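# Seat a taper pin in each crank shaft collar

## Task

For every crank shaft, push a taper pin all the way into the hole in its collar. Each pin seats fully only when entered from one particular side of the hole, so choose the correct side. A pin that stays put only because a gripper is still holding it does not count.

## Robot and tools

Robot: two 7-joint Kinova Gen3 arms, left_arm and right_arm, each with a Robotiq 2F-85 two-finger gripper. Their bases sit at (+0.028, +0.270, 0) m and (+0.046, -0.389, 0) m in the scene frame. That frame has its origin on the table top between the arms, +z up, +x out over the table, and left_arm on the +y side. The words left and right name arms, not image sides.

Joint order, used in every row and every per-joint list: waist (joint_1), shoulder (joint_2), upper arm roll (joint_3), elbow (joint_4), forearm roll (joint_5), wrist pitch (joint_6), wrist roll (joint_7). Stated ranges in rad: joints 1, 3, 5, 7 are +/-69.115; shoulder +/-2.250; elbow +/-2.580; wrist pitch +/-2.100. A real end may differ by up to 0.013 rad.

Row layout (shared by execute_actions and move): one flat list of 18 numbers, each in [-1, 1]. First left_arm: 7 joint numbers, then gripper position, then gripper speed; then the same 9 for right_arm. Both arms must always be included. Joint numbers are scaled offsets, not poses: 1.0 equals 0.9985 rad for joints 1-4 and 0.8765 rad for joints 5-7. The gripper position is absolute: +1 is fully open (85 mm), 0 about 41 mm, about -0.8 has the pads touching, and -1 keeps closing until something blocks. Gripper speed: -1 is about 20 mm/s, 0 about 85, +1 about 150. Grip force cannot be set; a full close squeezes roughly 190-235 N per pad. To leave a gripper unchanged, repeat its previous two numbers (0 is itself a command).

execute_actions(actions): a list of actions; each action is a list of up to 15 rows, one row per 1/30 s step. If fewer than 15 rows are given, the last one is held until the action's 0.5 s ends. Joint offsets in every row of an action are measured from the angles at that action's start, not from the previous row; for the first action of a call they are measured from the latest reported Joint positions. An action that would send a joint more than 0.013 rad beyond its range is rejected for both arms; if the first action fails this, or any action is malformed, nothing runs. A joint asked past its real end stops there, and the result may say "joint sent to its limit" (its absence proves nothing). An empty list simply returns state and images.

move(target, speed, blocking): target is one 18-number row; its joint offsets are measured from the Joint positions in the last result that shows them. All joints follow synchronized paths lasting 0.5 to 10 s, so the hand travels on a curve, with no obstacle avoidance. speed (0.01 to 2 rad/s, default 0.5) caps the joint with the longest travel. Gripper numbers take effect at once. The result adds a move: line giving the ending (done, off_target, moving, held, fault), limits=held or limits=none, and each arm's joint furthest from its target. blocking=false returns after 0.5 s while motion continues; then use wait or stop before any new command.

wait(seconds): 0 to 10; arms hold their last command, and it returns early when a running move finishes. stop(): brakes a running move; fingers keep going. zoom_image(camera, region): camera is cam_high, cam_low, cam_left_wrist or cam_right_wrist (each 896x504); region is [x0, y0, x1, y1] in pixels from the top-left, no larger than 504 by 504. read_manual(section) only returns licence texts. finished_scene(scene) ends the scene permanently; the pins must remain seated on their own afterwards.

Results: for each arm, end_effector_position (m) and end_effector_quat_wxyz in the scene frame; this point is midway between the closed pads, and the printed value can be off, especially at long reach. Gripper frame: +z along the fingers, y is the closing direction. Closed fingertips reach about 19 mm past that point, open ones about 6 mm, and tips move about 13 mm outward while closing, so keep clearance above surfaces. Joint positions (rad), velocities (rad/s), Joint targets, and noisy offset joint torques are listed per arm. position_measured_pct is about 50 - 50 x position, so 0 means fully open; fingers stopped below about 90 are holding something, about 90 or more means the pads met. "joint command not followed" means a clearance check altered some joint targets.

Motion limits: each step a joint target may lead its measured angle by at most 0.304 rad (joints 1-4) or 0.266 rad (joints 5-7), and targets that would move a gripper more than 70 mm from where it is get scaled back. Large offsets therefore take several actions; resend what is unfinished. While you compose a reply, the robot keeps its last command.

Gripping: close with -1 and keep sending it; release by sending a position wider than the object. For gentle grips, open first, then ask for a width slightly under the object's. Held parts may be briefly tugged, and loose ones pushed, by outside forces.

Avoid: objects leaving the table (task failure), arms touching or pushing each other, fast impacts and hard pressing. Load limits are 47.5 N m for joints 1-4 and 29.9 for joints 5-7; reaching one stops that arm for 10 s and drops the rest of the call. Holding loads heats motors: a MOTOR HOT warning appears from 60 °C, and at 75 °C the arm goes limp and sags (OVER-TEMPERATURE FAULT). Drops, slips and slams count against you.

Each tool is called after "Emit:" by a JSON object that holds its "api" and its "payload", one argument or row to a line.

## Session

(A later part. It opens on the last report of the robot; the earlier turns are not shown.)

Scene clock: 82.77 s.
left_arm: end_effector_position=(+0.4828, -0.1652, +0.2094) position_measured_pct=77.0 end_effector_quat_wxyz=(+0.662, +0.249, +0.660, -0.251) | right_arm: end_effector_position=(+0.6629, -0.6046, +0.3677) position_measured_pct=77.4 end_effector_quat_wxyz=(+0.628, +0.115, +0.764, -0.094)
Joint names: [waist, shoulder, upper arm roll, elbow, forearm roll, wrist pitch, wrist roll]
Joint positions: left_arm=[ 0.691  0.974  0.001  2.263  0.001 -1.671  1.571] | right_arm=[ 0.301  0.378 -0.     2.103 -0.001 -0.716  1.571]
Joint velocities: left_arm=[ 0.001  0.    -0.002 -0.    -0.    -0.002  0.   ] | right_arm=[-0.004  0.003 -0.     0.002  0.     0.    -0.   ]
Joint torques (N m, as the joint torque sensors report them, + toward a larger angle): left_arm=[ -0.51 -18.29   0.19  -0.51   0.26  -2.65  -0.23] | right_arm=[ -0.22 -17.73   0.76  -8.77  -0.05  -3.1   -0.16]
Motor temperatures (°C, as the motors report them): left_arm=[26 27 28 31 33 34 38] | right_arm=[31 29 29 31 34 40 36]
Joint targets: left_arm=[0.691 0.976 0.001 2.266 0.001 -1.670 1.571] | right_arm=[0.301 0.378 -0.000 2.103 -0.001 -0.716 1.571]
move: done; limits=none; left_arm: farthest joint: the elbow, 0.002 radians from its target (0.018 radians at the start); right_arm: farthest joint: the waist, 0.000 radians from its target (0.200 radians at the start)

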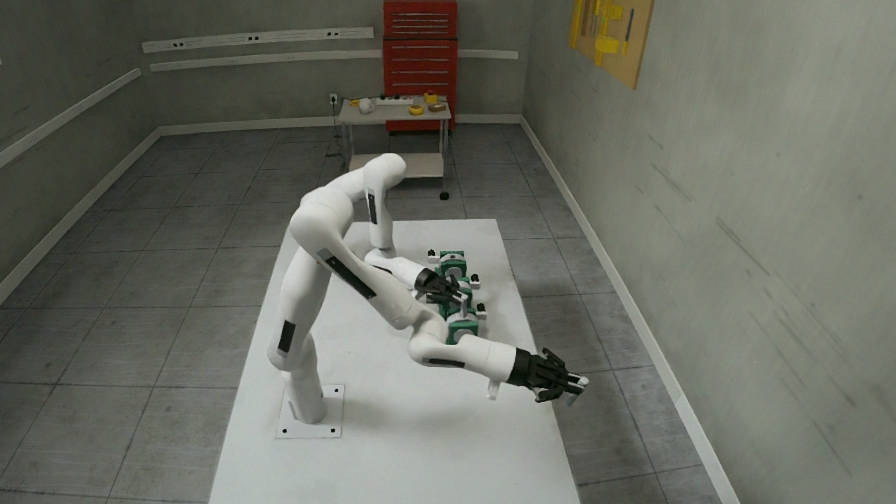

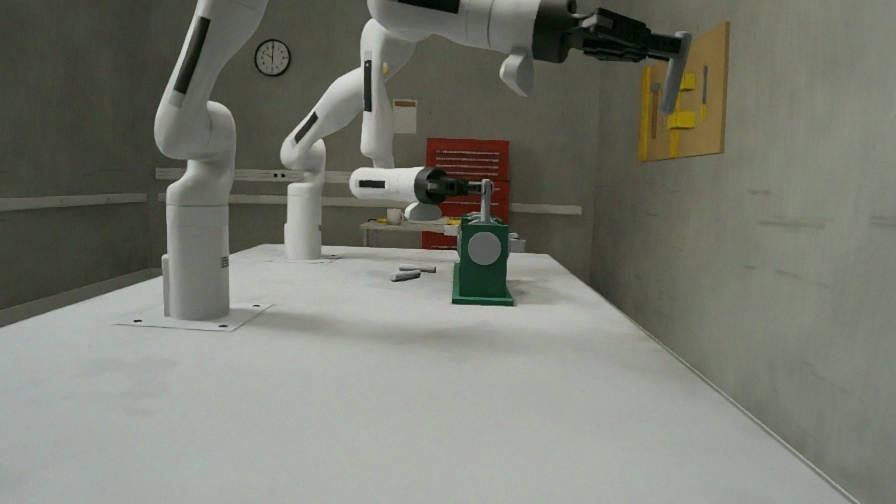

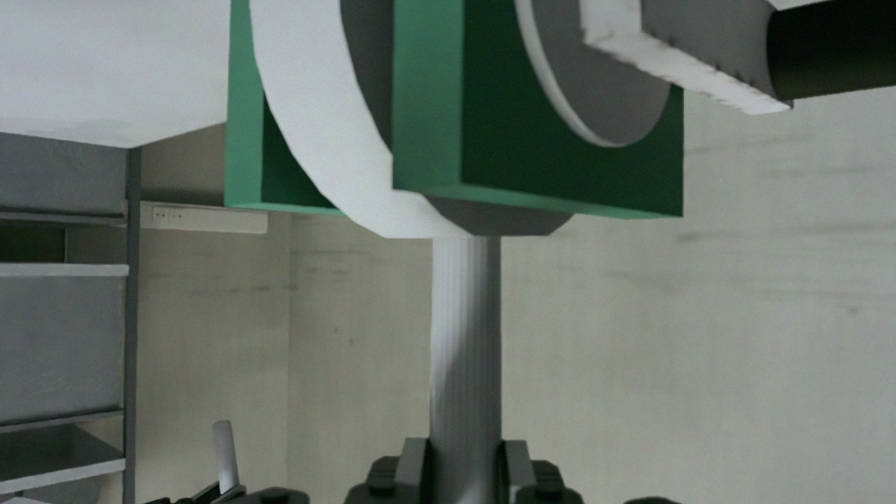

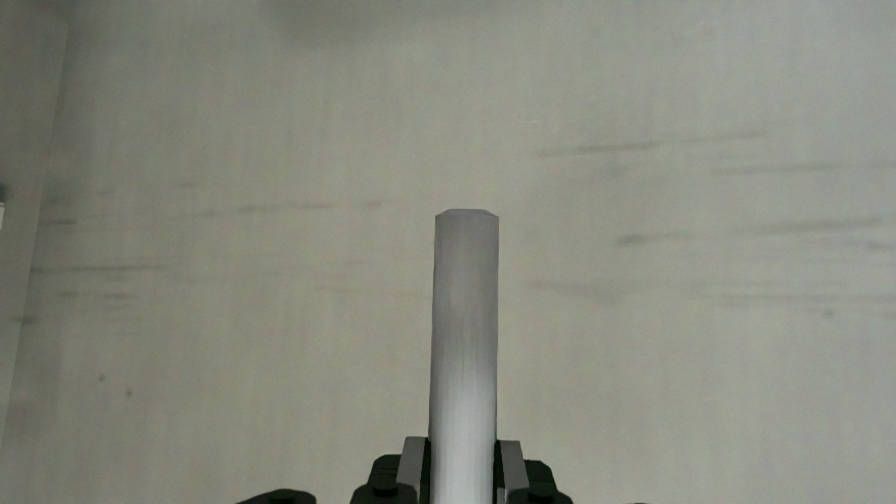

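Emit:
{"api": "move", "payload": {
  "target": [0,0.0374,0,-0.012,0,-0.0236,0,-1,0, 0,0,0,0,0,0,0,-1,0.3],
  "speed": 0.06
}}

Emit:
{"api": "move", "payload": {
  "target": [0,0,0,0,0,0,0,-0.3,-0.5, 0,0,0,0,0,0,0,-1,0.3]
}}

Scene clock: 83.93 s.
left_arm: end_effector_position=(+0.4835, -0.1660, +0.1963) position_measured_pct=77.0 end_effector_quat_wxyz=(+0.661, +0.250, +0.661, -0.251) | right_arm: end_effector_position=(+0.6629, -0.6046, +0.3677) position_measured_pct=77.4 end_effector_quat_wxyz=(+0.628, +0.115, +0.764, -0.094)
Joint names: [waist, shoulder, upper arm roll, elbow, forearm roll, wrist pitch, wrist roll]
Joint positions: left_arm=[ 0.691  1.011  0.002  2.25   0.001 -1.691  1.571] | right_arm=[ 0.301  0.378 -0.     2.103 -0.001 -0.716  1.571]
Joint velocities: left_arm=[ 0.     0.002  0.    -0.    -0.    -0.    -0.   ] | right_arm=[ 0.    -0.     0.001 -0.001 -0.    -0.     0.   ]
Joint torques (N m, as the joint torque sensors report them, + toward a larger angle): left_arm=[ -0.26 -18.75  -0.22  -1.48   0.02  -2.89  -0.42] | right_arm=[ -0.54 -17.7   -0.03  -8.76   0.03  -2.99   0.02]
Motor temperatures (°C, as the motors report them): left_arm=[26 27 28 31 33 34 38] | right_arm=[31 29 29 31 34 40 36]
Joint targets: left_arm=[0.691 1.012 0.001 2.251 0.001 -1.691 1.571] | right_arm=[0.301 0.378 -0.000 2.103 -0.001 -0.716 1.571]
move: done; limits=none; left_arm: farthest joint: the upper arm roll, 0.001 radians from its target (0.000 radians at the start); right_arm: farthest joint: the waist, 0.000 radians from its target (0.000 radians at the start)

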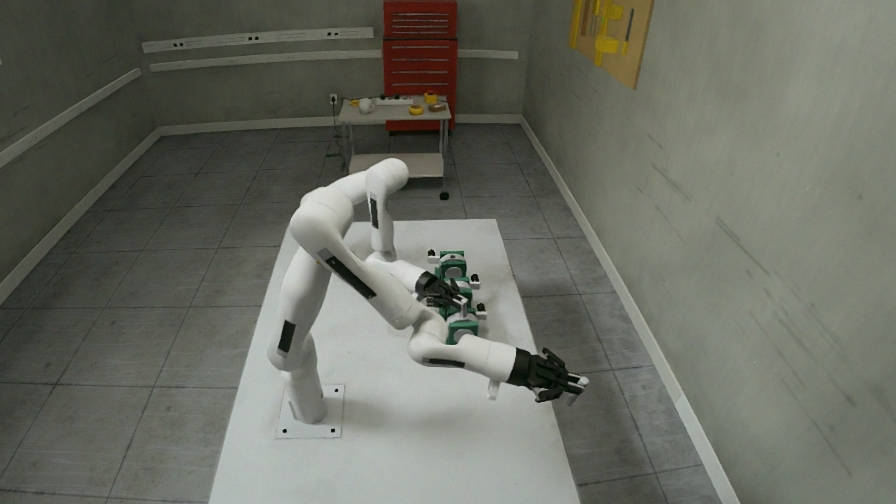

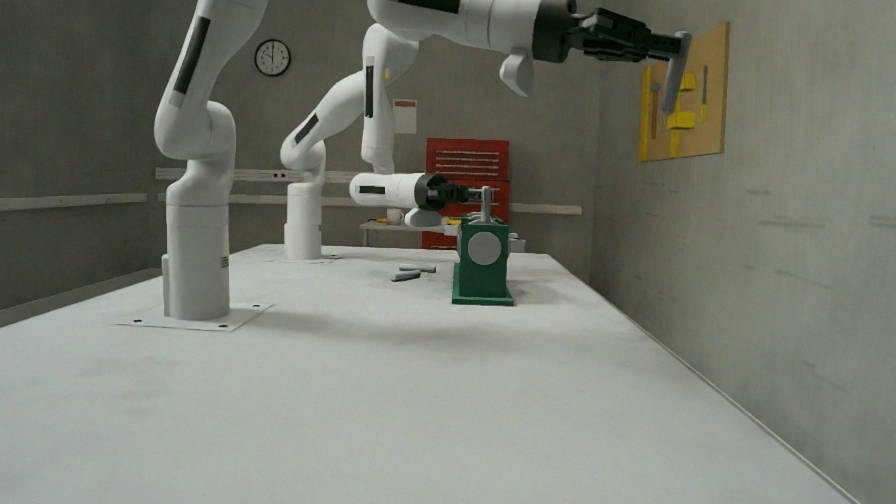

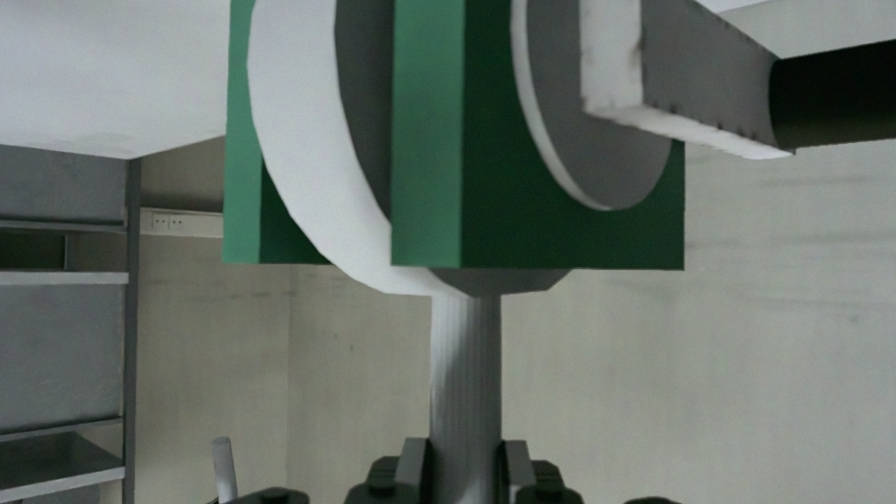

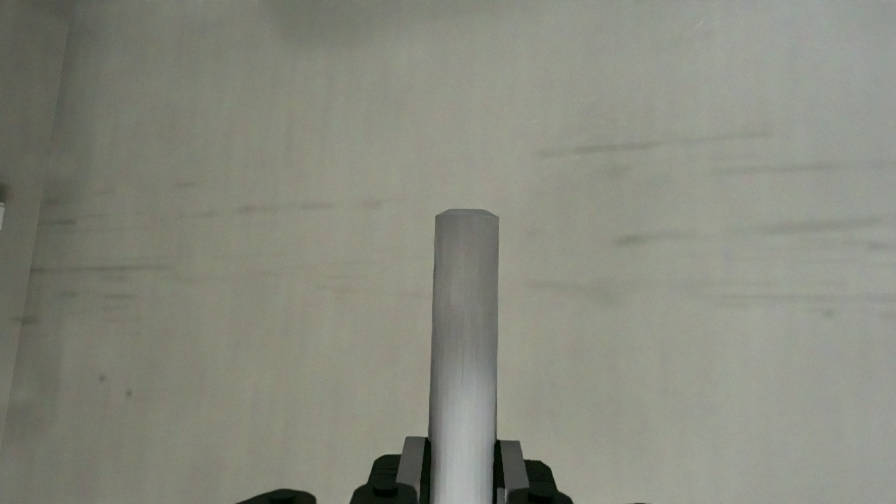

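Scene clock: 84.50 s.
left_arm: end_effector_position=(+0.4835, -0.1660, +0.1963) position_measured_pct=65.1 end_effector_quat_wxyz=(+0.661, +0.250, +0.661, -0.251) | right_arm: end_effector_position=(+0.6629, -0.6046, +0.3677) position_measured_pct=77.4 end_effector_quat_wxyz=(+0.628, +0.115, +0.764, -0.094)
Joint names: [waist, shoulder, upper arm roll, elbow, forearm roll, wrist pitch, wrist roll]
Joint positions: left_arm=[ 0.691  1.011  0.002  2.25   0.001 -1.691  1.571] | right_arm=[ 0.301  0.378 -0.     2.103 -0.001 -0.716  1.571]
Joint velocities: left_arm=[ 0.001 -0.     0.001  0.    -0.     0.001  0.   ] | right_arm=[ 0.    -0.    -0.     0.002 -0.     0.001  0.   ]
Joint torques (N m, as the joint torque sensors report them, + toward a larger angle): left_arm=[  0.21 -19.51   0.07  -1.79  -0.02  -3.4   -0.33] | right_arm=[ -0.37 -17.91   0.37  -8.72   0.01  -3.04  -0.06]
Motor temperatures (°C, as the motors report them): left_arm=[26 27 28 31 33 34 38] | right_arm=[31 29 29 31 34 40 36]
Joint targets: left_arm=[0.691 1.011 0.002 2.250 0.001 -1.691 1.571] | right_arm=[0.301 0.378 -0.000 2.103 -0.001 -0.716 1.571]
move: done; limits=none; left_arm: farthest joint: the waist, 0.000 radians from its target (0.000 radians at the start); right_arm: farthest joint: the waist, 0.000 radians from its target (0.000 radians at the start)

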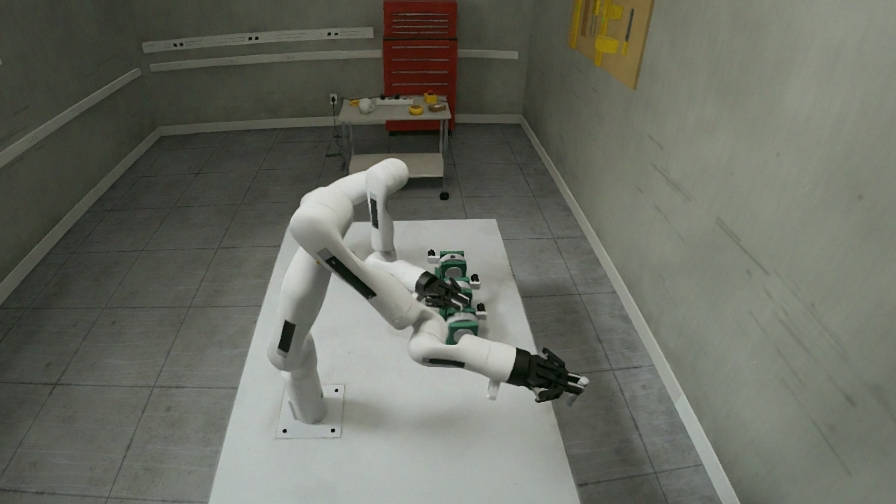

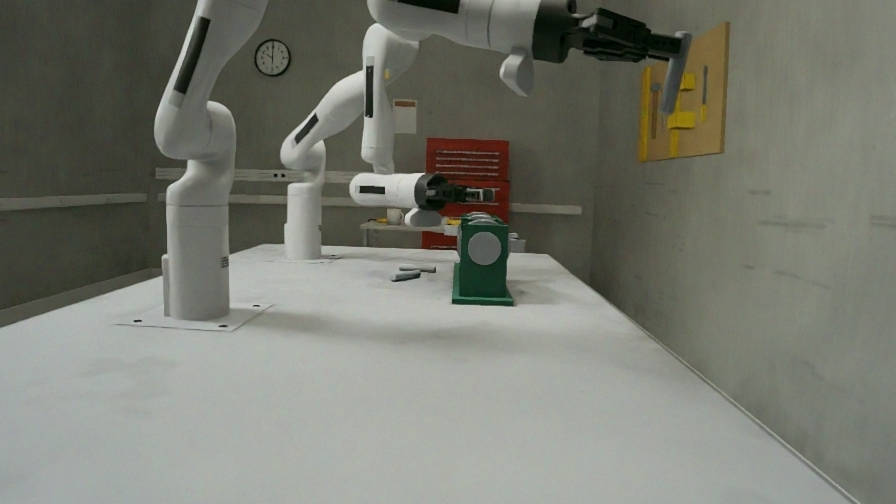

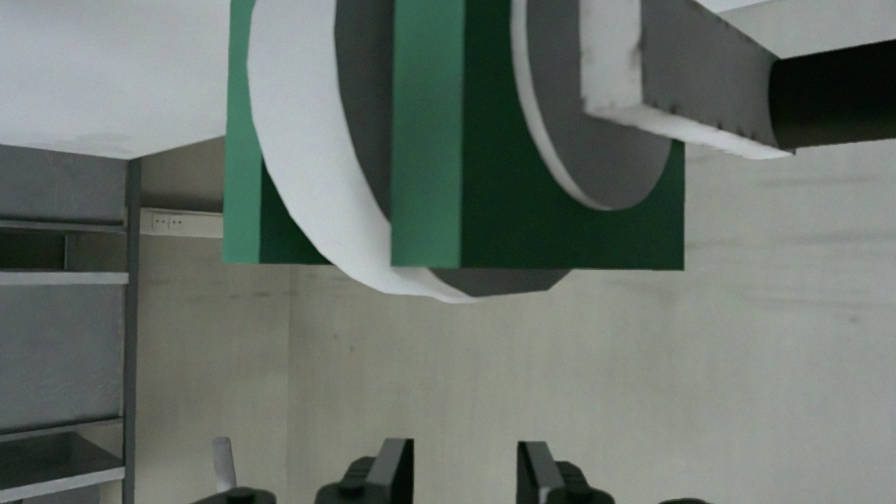

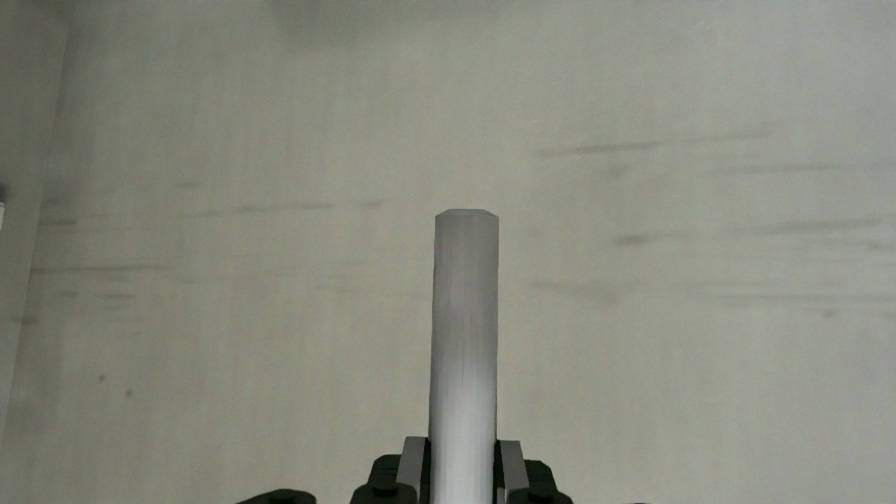

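Emit:
{"api": "move", "payload": {
  "target": [-0.25,-0.45,0,0,0,0.4,0,-0.3,0, -0.2,0.2,0,0.064,0,-0.4,0,-1,0.3],
  "speed": 0.8
}}

Emit:
{"api": "move", "payload": {
  "target": [-1,-0.2,0,0,0,0.2,0,-0.3,0, -0.986,0.2,0,0,0,-0.3,0,-1,0.3],
  "speed": 1.1
}}

Emit:
{"api": "move", "payload": {
  "target": [0,0,0,0,0,0,0,-0.3,0, 0,0.1366,0,0,0,-0.2053,0,-1,0.3],
  "speed": 0.4
}}

Emit:
{"api": "zoom_image", "payload": {
  "camera": "cam_low",
  "region": [440,165,520,245]
}}

Scene clock: 86.70 s.
left_arm: end_effector_position=(+0.5817, -0.0425, +0.3741) position_measured_pct=65.1 end_effector_quat_wxyz=(+0.720, +0.157, +0.653, -0.175) | right_arm: end_effector_position=(+0.7007, -0.4787, +0.3142) position_measured_pct=77.4 end_effector_quat_wxyz=(+0.667, +0.037, +0.743, -0.033)
Joint names: [waist, shoulder, upper arm roll, elbow, forearm roll, wrist pitch, wrist roll]
Joint positions: left_arm=[ 0.441  0.562  0.002  2.25   0.001 -1.341  1.571] | right_arm=[ 0.102  0.577 -0.     2.167 -0.001 -1.066  1.571]
Joint velocities: left_arm=[-0.    -0.002  0.001 -0.001  0.     0.001 -0.   ] | right_arm=[-0.001  0.001 -0.     0.001 -0.    -0.001  0.   ]
Joint torques (N m, as the joint torque sensors report them, + toward a larger angle): left_arm=[ -0.16 -16.99  -0.01  -6.15  -0.08  -3.07  -0.17] | right_arm=[ -0.27 -18.77   0.34  -6.39   0.    -3.15  -0.19]
Motor temperatures (°C, as the motors report them): left_arm=[26 27 28 31 33 34 38] | right_arm=[31 29 29 31 34 40 36]
Joint targets: left_arm=[0.441 0.562 0.002 2.250 0.001 -1.341 1.571] | right_arm=[0.102 0.577 -0.000 2.167 -0.001 -1.066 1.571]
move: done; limits=none; left_arm: farthest joint: the waist, 0.000 radians from its target (0.249 radians at the start); right_arm: farthest joint: the waist, 0.000 radians from its target (0.200 radians at the start)

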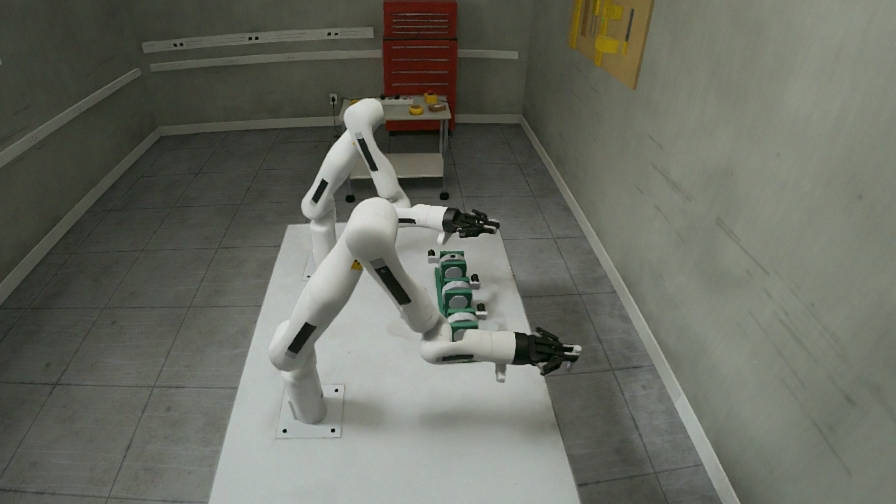

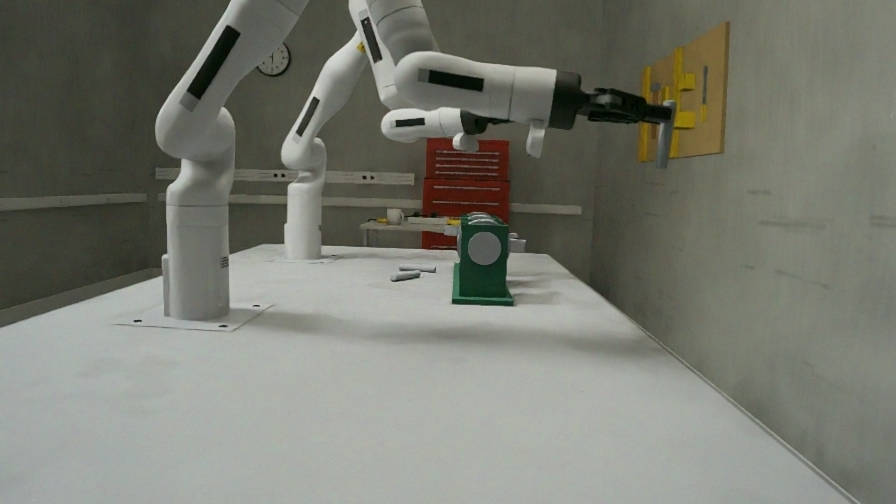

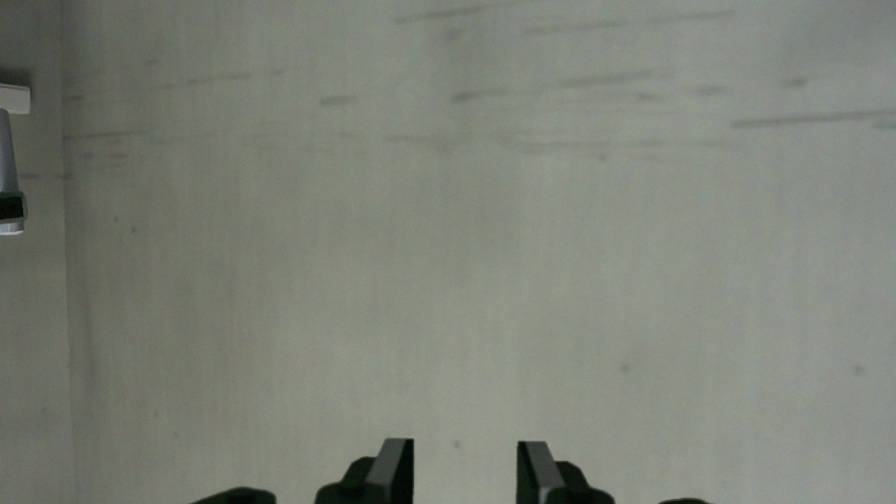

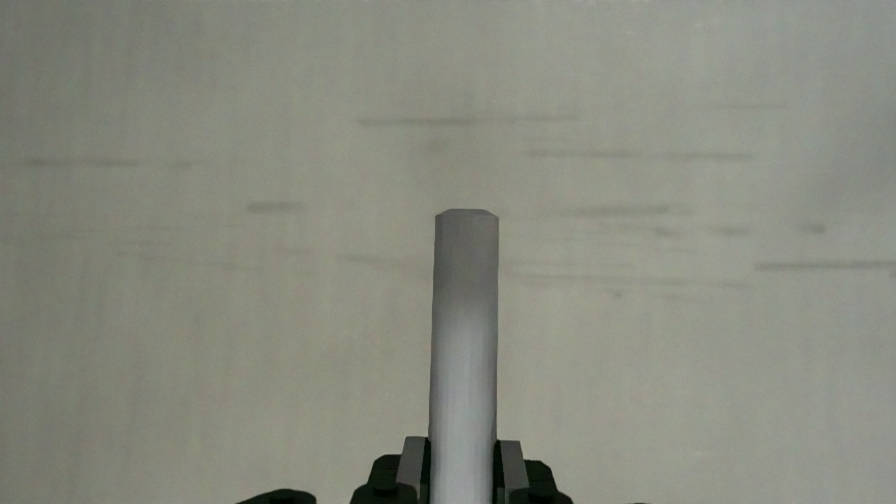

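Scene clock: 88.63 s.
left_arm: end_effector_position=(+0.5743, +0.5569, +0.4451) position_measured_pct=65.1 end_effector_quat_wxyz=(+0.724, -0.172, +0.639, +0.194) | right_arm: end_effector_position=(+0.4875, +0.1125, +0.2630) position_measured_pct=77.4 end_effector_quat_wxyz=(+0.625, -0.309, +0.653, +0.296)
Joint names: [waist, shoulder, upper arm roll, elbow, forearm roll, wrist pitch, wrist roll]
Joint positions: left_arm=[-0.557  0.362  0.002  2.25   0.001 -1.165  1.571] | right_arm=[-0.883  0.777 -0.     2.167 -0.001 -1.329  1.571]
Joint velocities: left_arm=[-0.003 -0.001  0.001  0.    -0.    -0.001 -0.   ] | right_arm=[-0.002  0.001 -0.001 -0.001 -0.    -0.     0.   ]
Joint torques (N m, as the joint torque sensors report them, + toward a larger angle): left_arm=[  0.36 -15.65   0.13  -7.93  -0.32  -3.12  -0.14] | right_arm=[  0.21 -21.04   0.68  -4.85  -0.21  -3.12  -0.06]
Motor temperatures (°C, as the motors report them): left_arm=[26 27 28 31 33 34 38] | right_arm=[31 29 29 31 34 40 36]
Joint targets: left_arm=[-0.557 0.362 0.002 2.250 0.001 -1.165 1.571] | right_arm=[-0.883 0.777 -0.000 2.167 -0.001 -1.329 1.571]
move: done; limits=none; left_arm: farthest joint: the waist, 0.000 radians from its target (0.999 radians at the start); right_arm: farthest joint: the waist, 0.000 radians from its target (0.984 radians at the start)

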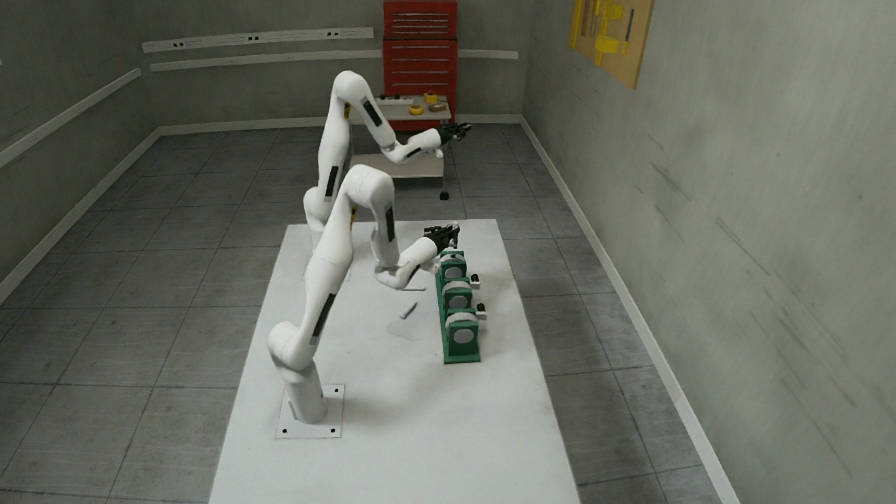

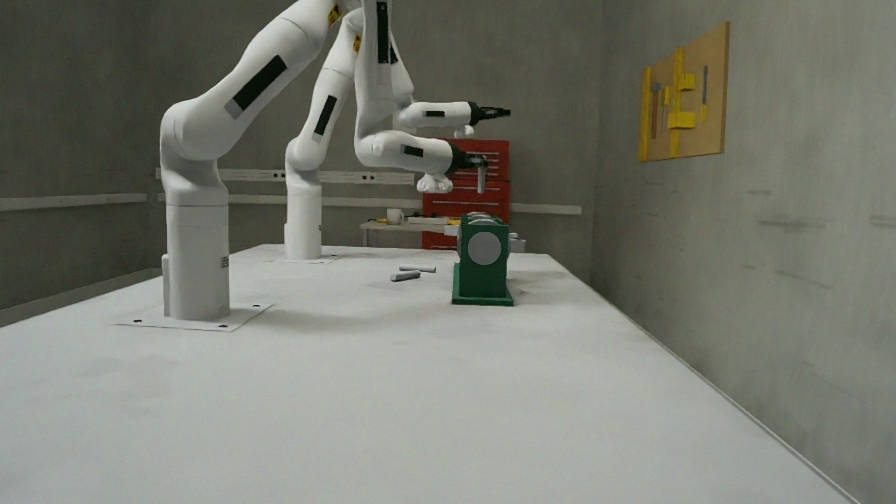

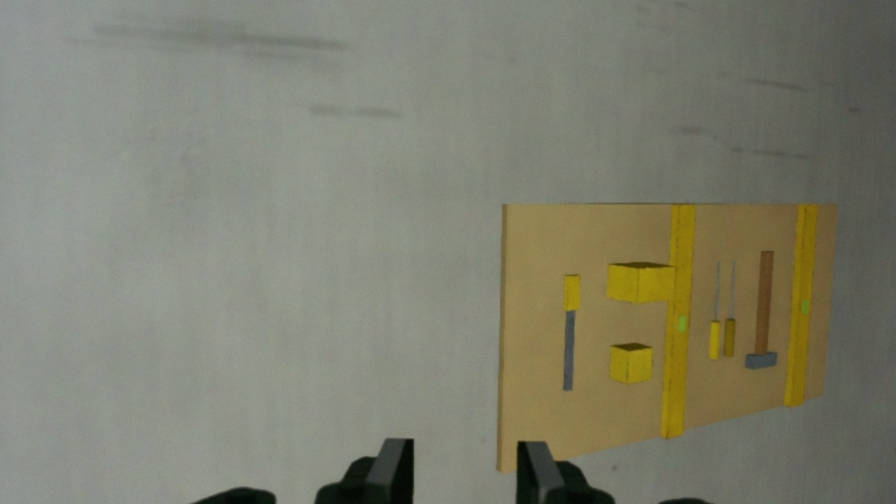

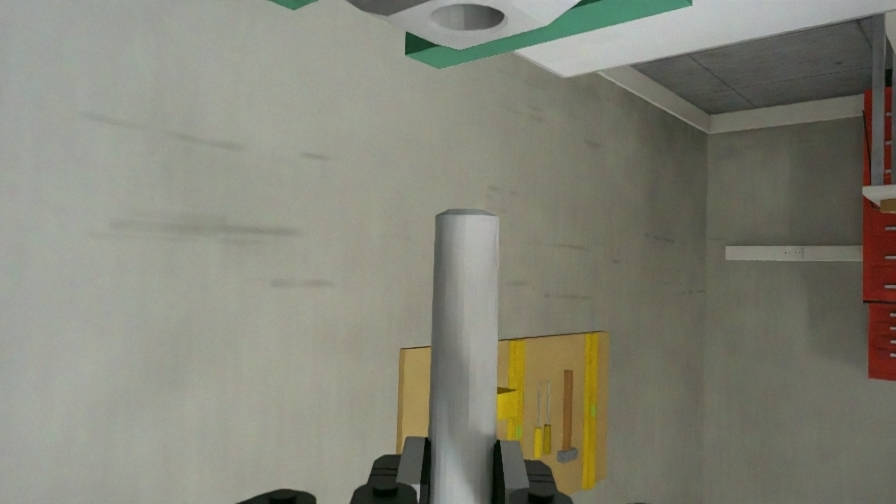

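Scene clock: 89.53 s.
left_arm: end_effector_position=(+0.5743, +0.5569, +0.4451) position_measured_pct=65.1 end_effector_quat_wxyz=(+0.724, -0.172, +0.639, +0.194) | right_arm: end_effector_position=(+0.4849, +0.1093, +0.2282) position_measured_pct=77.4 end_effector_quat_wxyz=(+0.639, -0.303, +0.639, +0.303)
Joint names: [waist, shoulder, upper arm roll, elbow, forearm roll, wrist pitch, wrist roll]
Joint positions: left_arm=[-0.557  0.362  0.002  2.25   0.001 -1.165  1.571] | right_arm=[-0.883  0.913 -0.     2.167 -0.001 -1.509  1.571]
Joint velocities: left_arm=[ 0.  0. -0.  0. -0.  0. -0.] | right_arm=[-0.     0.003 -0.    -0.     0.     0.001  0.   ]
Joint torques (N m, as the joint torque sensors report them, + toward a larger angle): left_arm=[ -0.72 -15.19  -0.11  -7.54  -0.15  -3.23  -0.39] | right_arm=[ -0.34 -21.72   0.84  -3.46   0.13  -3.29  -0.2 ]
Motor temperatures (°C, as the motors report them): left_arm=[26 27 28 31 33 34 38] | right_arm=[31 29 29 31 34 40 36]
Joint targets: left_arm=[-0.557 0.362 0.002 2.250 0.001 -1.165 1.571] | right_arm=[-0.883 0.913 -0.000 2.167 -0.001 -1.509 1.571]
move: done; limits=none; left_arm: farthest joint: the waist, 0.000 radians from its target (0.000 radians at the start); right_arm: farthest joint: the waist, 0.000 radians from its target (0.000 radians at the start)

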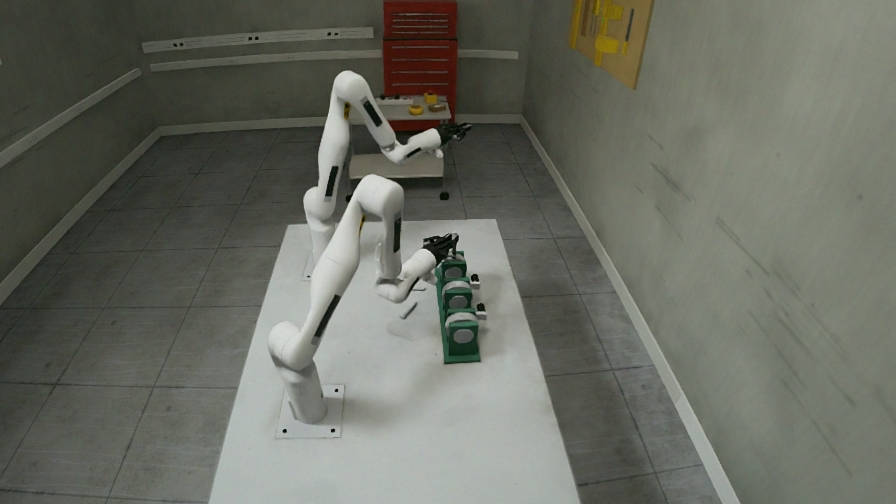

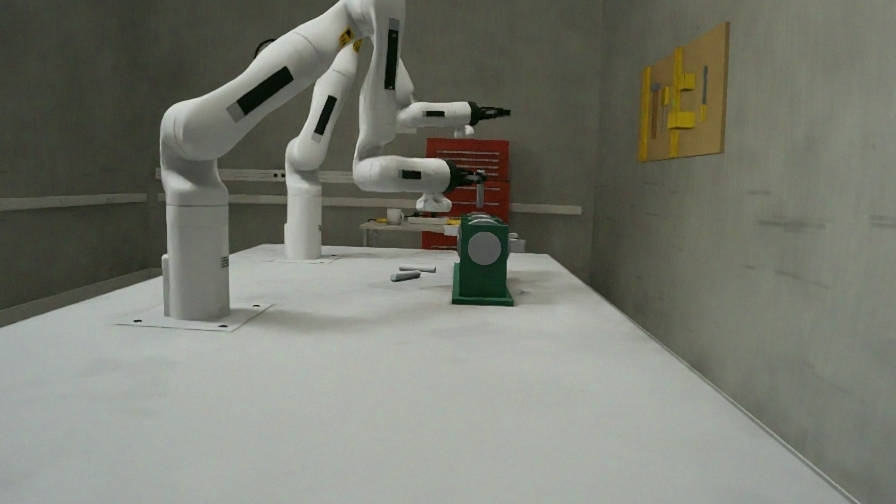

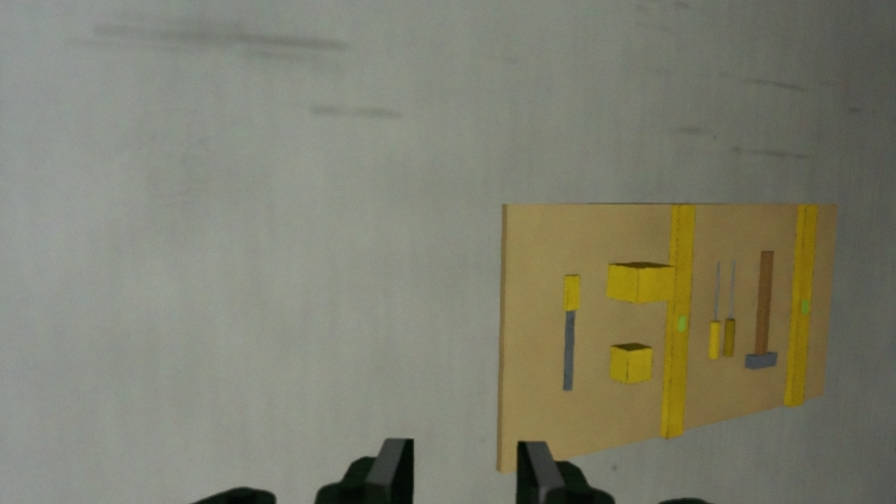

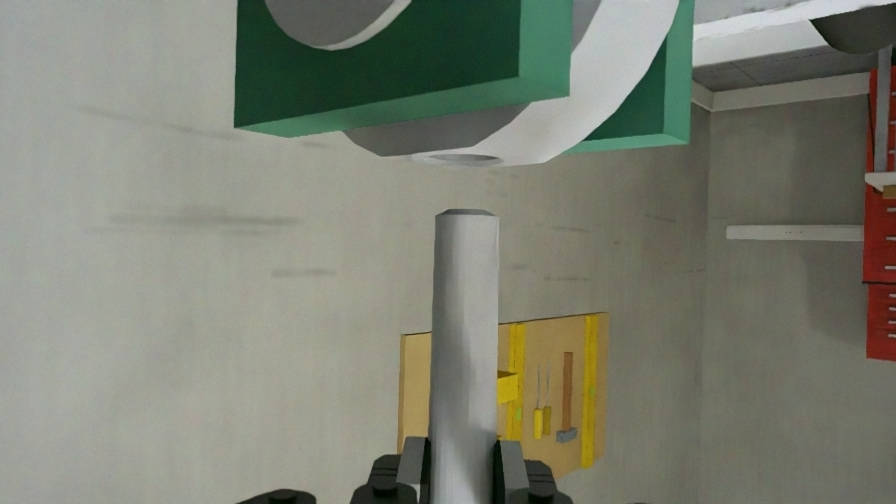

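Region (440, 165, 520, 245) of cam_low's 896x504 image, scaled by 6.300, with more detail than that image has.

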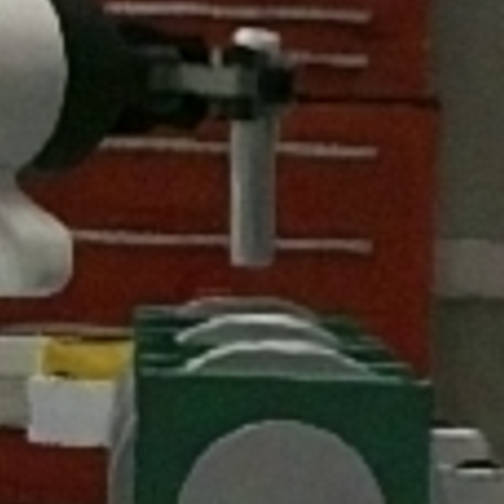

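Emit:
{"api": "move", "payload": {
  "target": [0,0,0,0,0,0,0,-0.3,0, 0.001,0.0666,0,-0.0083,0,-0.0666,0,-1,0.3],
  "speed": 0.06
}}

Scene clock: 91.27 s.
left_arm: end_effector_position=(+0.5743, +0.5569, +0.4451) position_measured_pct=65.1 end_effector_quat_wxyz=(+0.724, -0.172, +0.639, +0.194) | right_arm: end_effector_position=(+0.4850, +0.1083, +0.2147) position_measured_pct=77.4 end_effector_quat_wxyz=(+0.645, -0.299, +0.633, +0.305)
Joint names: [waist, shoulder, upper arm roll, elbow, forearm roll, wrist pitch, wrist roll]
Joint positions: left_arm=[-0.557  0.362  0.002  2.25   0.001 -1.165  1.571] | right_arm=[-0.882  0.969 -0.     2.157 -0.001 -1.575  1.571]
Joint velocities: left_arm=[-0.001  0.    -0.001  0.    -0.    -0.002  0.   ] | right_arm=[0.    0.    0.    0.002 0.001 0.    0.   ]
Joint torques (N m, as the joint torque sensors report them, + toward a larger angle): left_arm=[ -0.2  -14.64   0.21  -7.92  -0.13  -3.2   -0.35] | right_arm=[ -0.32 -13.24   0.48  -1.47   0.23   0.77  -0.05]
Motor temperatures (°C, as the motors report them): left_arm=[26 27 28 31 33 34 38] | right_arm=[31 29 29 31 34 40 36]
Joint targets: left_arm=[-0.557 0.362 0.002 2.250 0.001 -1.165 1.571] | right_arm=[-0.882 0.980 -0.000 2.159 -0.001 -1.567 1.571]
move: done; limits=none; left_arm: farthest joint: the waist, 0.000 radians from its target (0.000 radians at the start); right_arm: farthest joint: the shoulder, 0.010 radians from its target (0.066 radians at the start)

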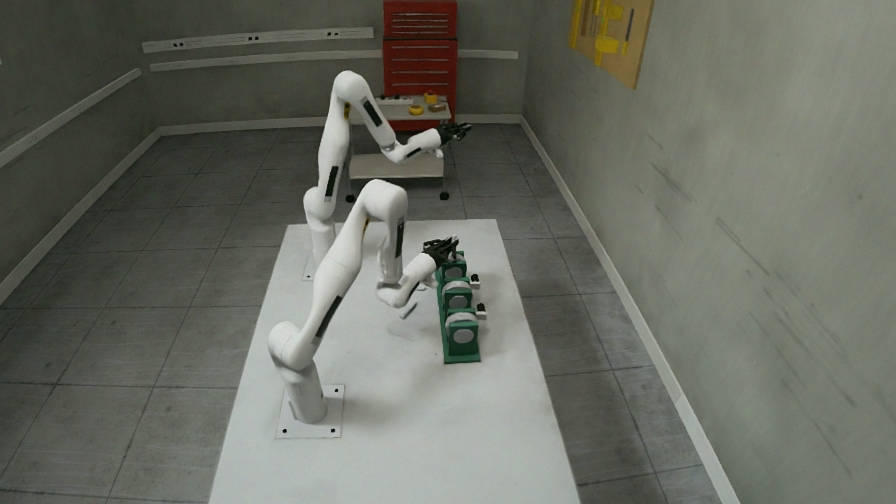

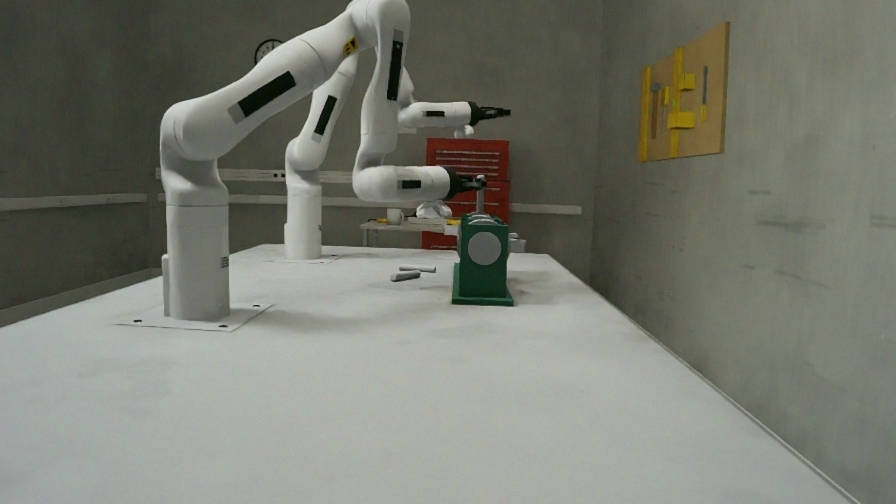

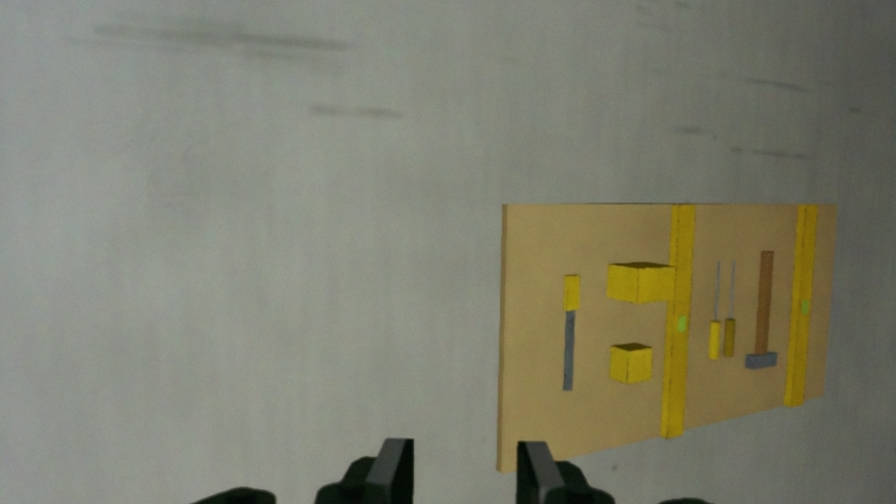

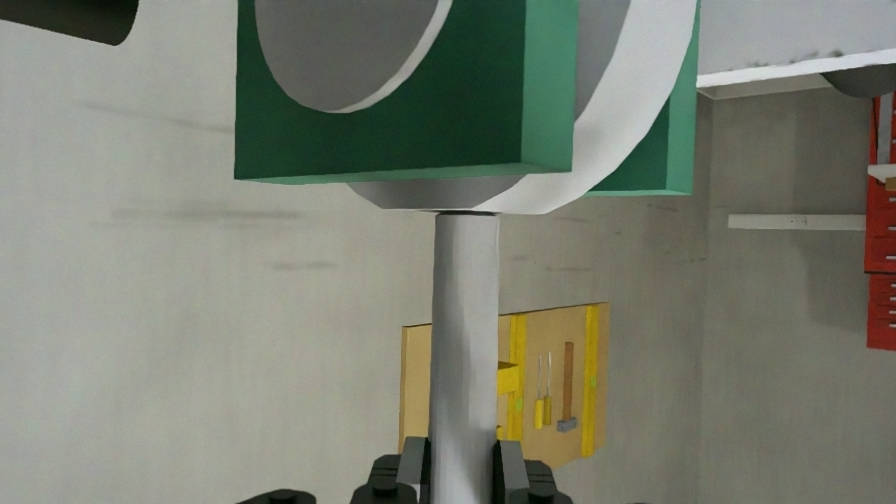

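Missed radially. Check direction.

Emit:
{"api": "zoom_image", "payload": {
  "camera": "cam_high",
  "region": [425,225,485,285]
}}

Emit:
{"api": "zoom_image", "payload": {
  "camera": "cam_right_wrist",
  "region": [400,170,540,250]
}}

Emit:
{"api": "zoom_image", "payload": {
  "camera": "cam_low",
  "region": [455,185,505,235]
}}

Region (425, 225, 485, 285) of cam_high's 896x504 image, scaled by 8.400, with more detail than that image has.

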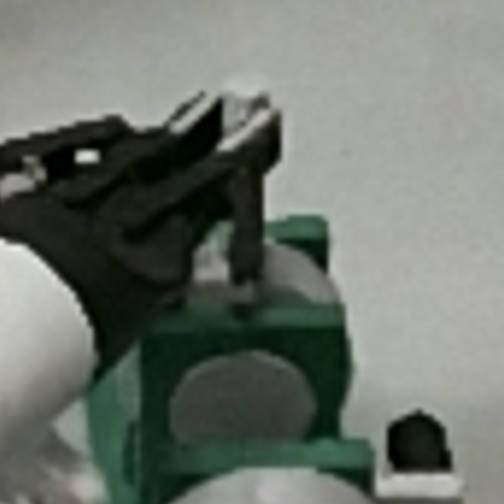

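Region (400, 170, 540, 250) of cam_right_wrist's 896x504 image, scaled by 3.600; it fills the top 288 rows of this view, and the rest is white.

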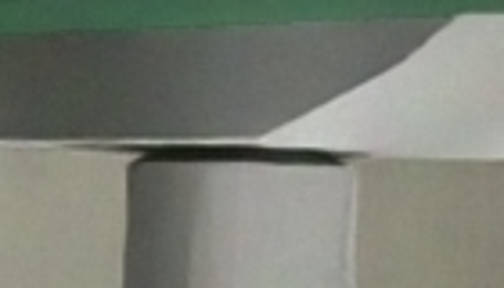

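Region (455, 185, 505, 235) of cam_low's 896x504 image, scaled by 10.080, with more detail than that image has.

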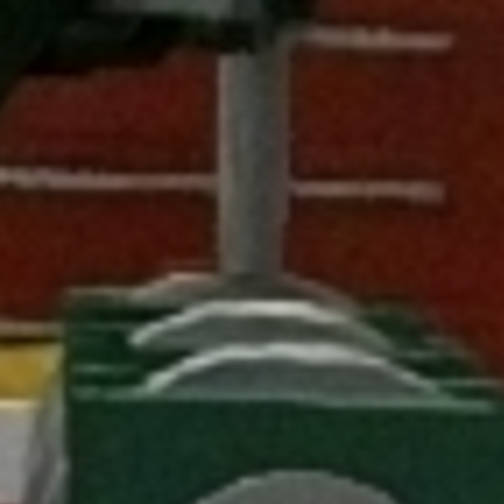

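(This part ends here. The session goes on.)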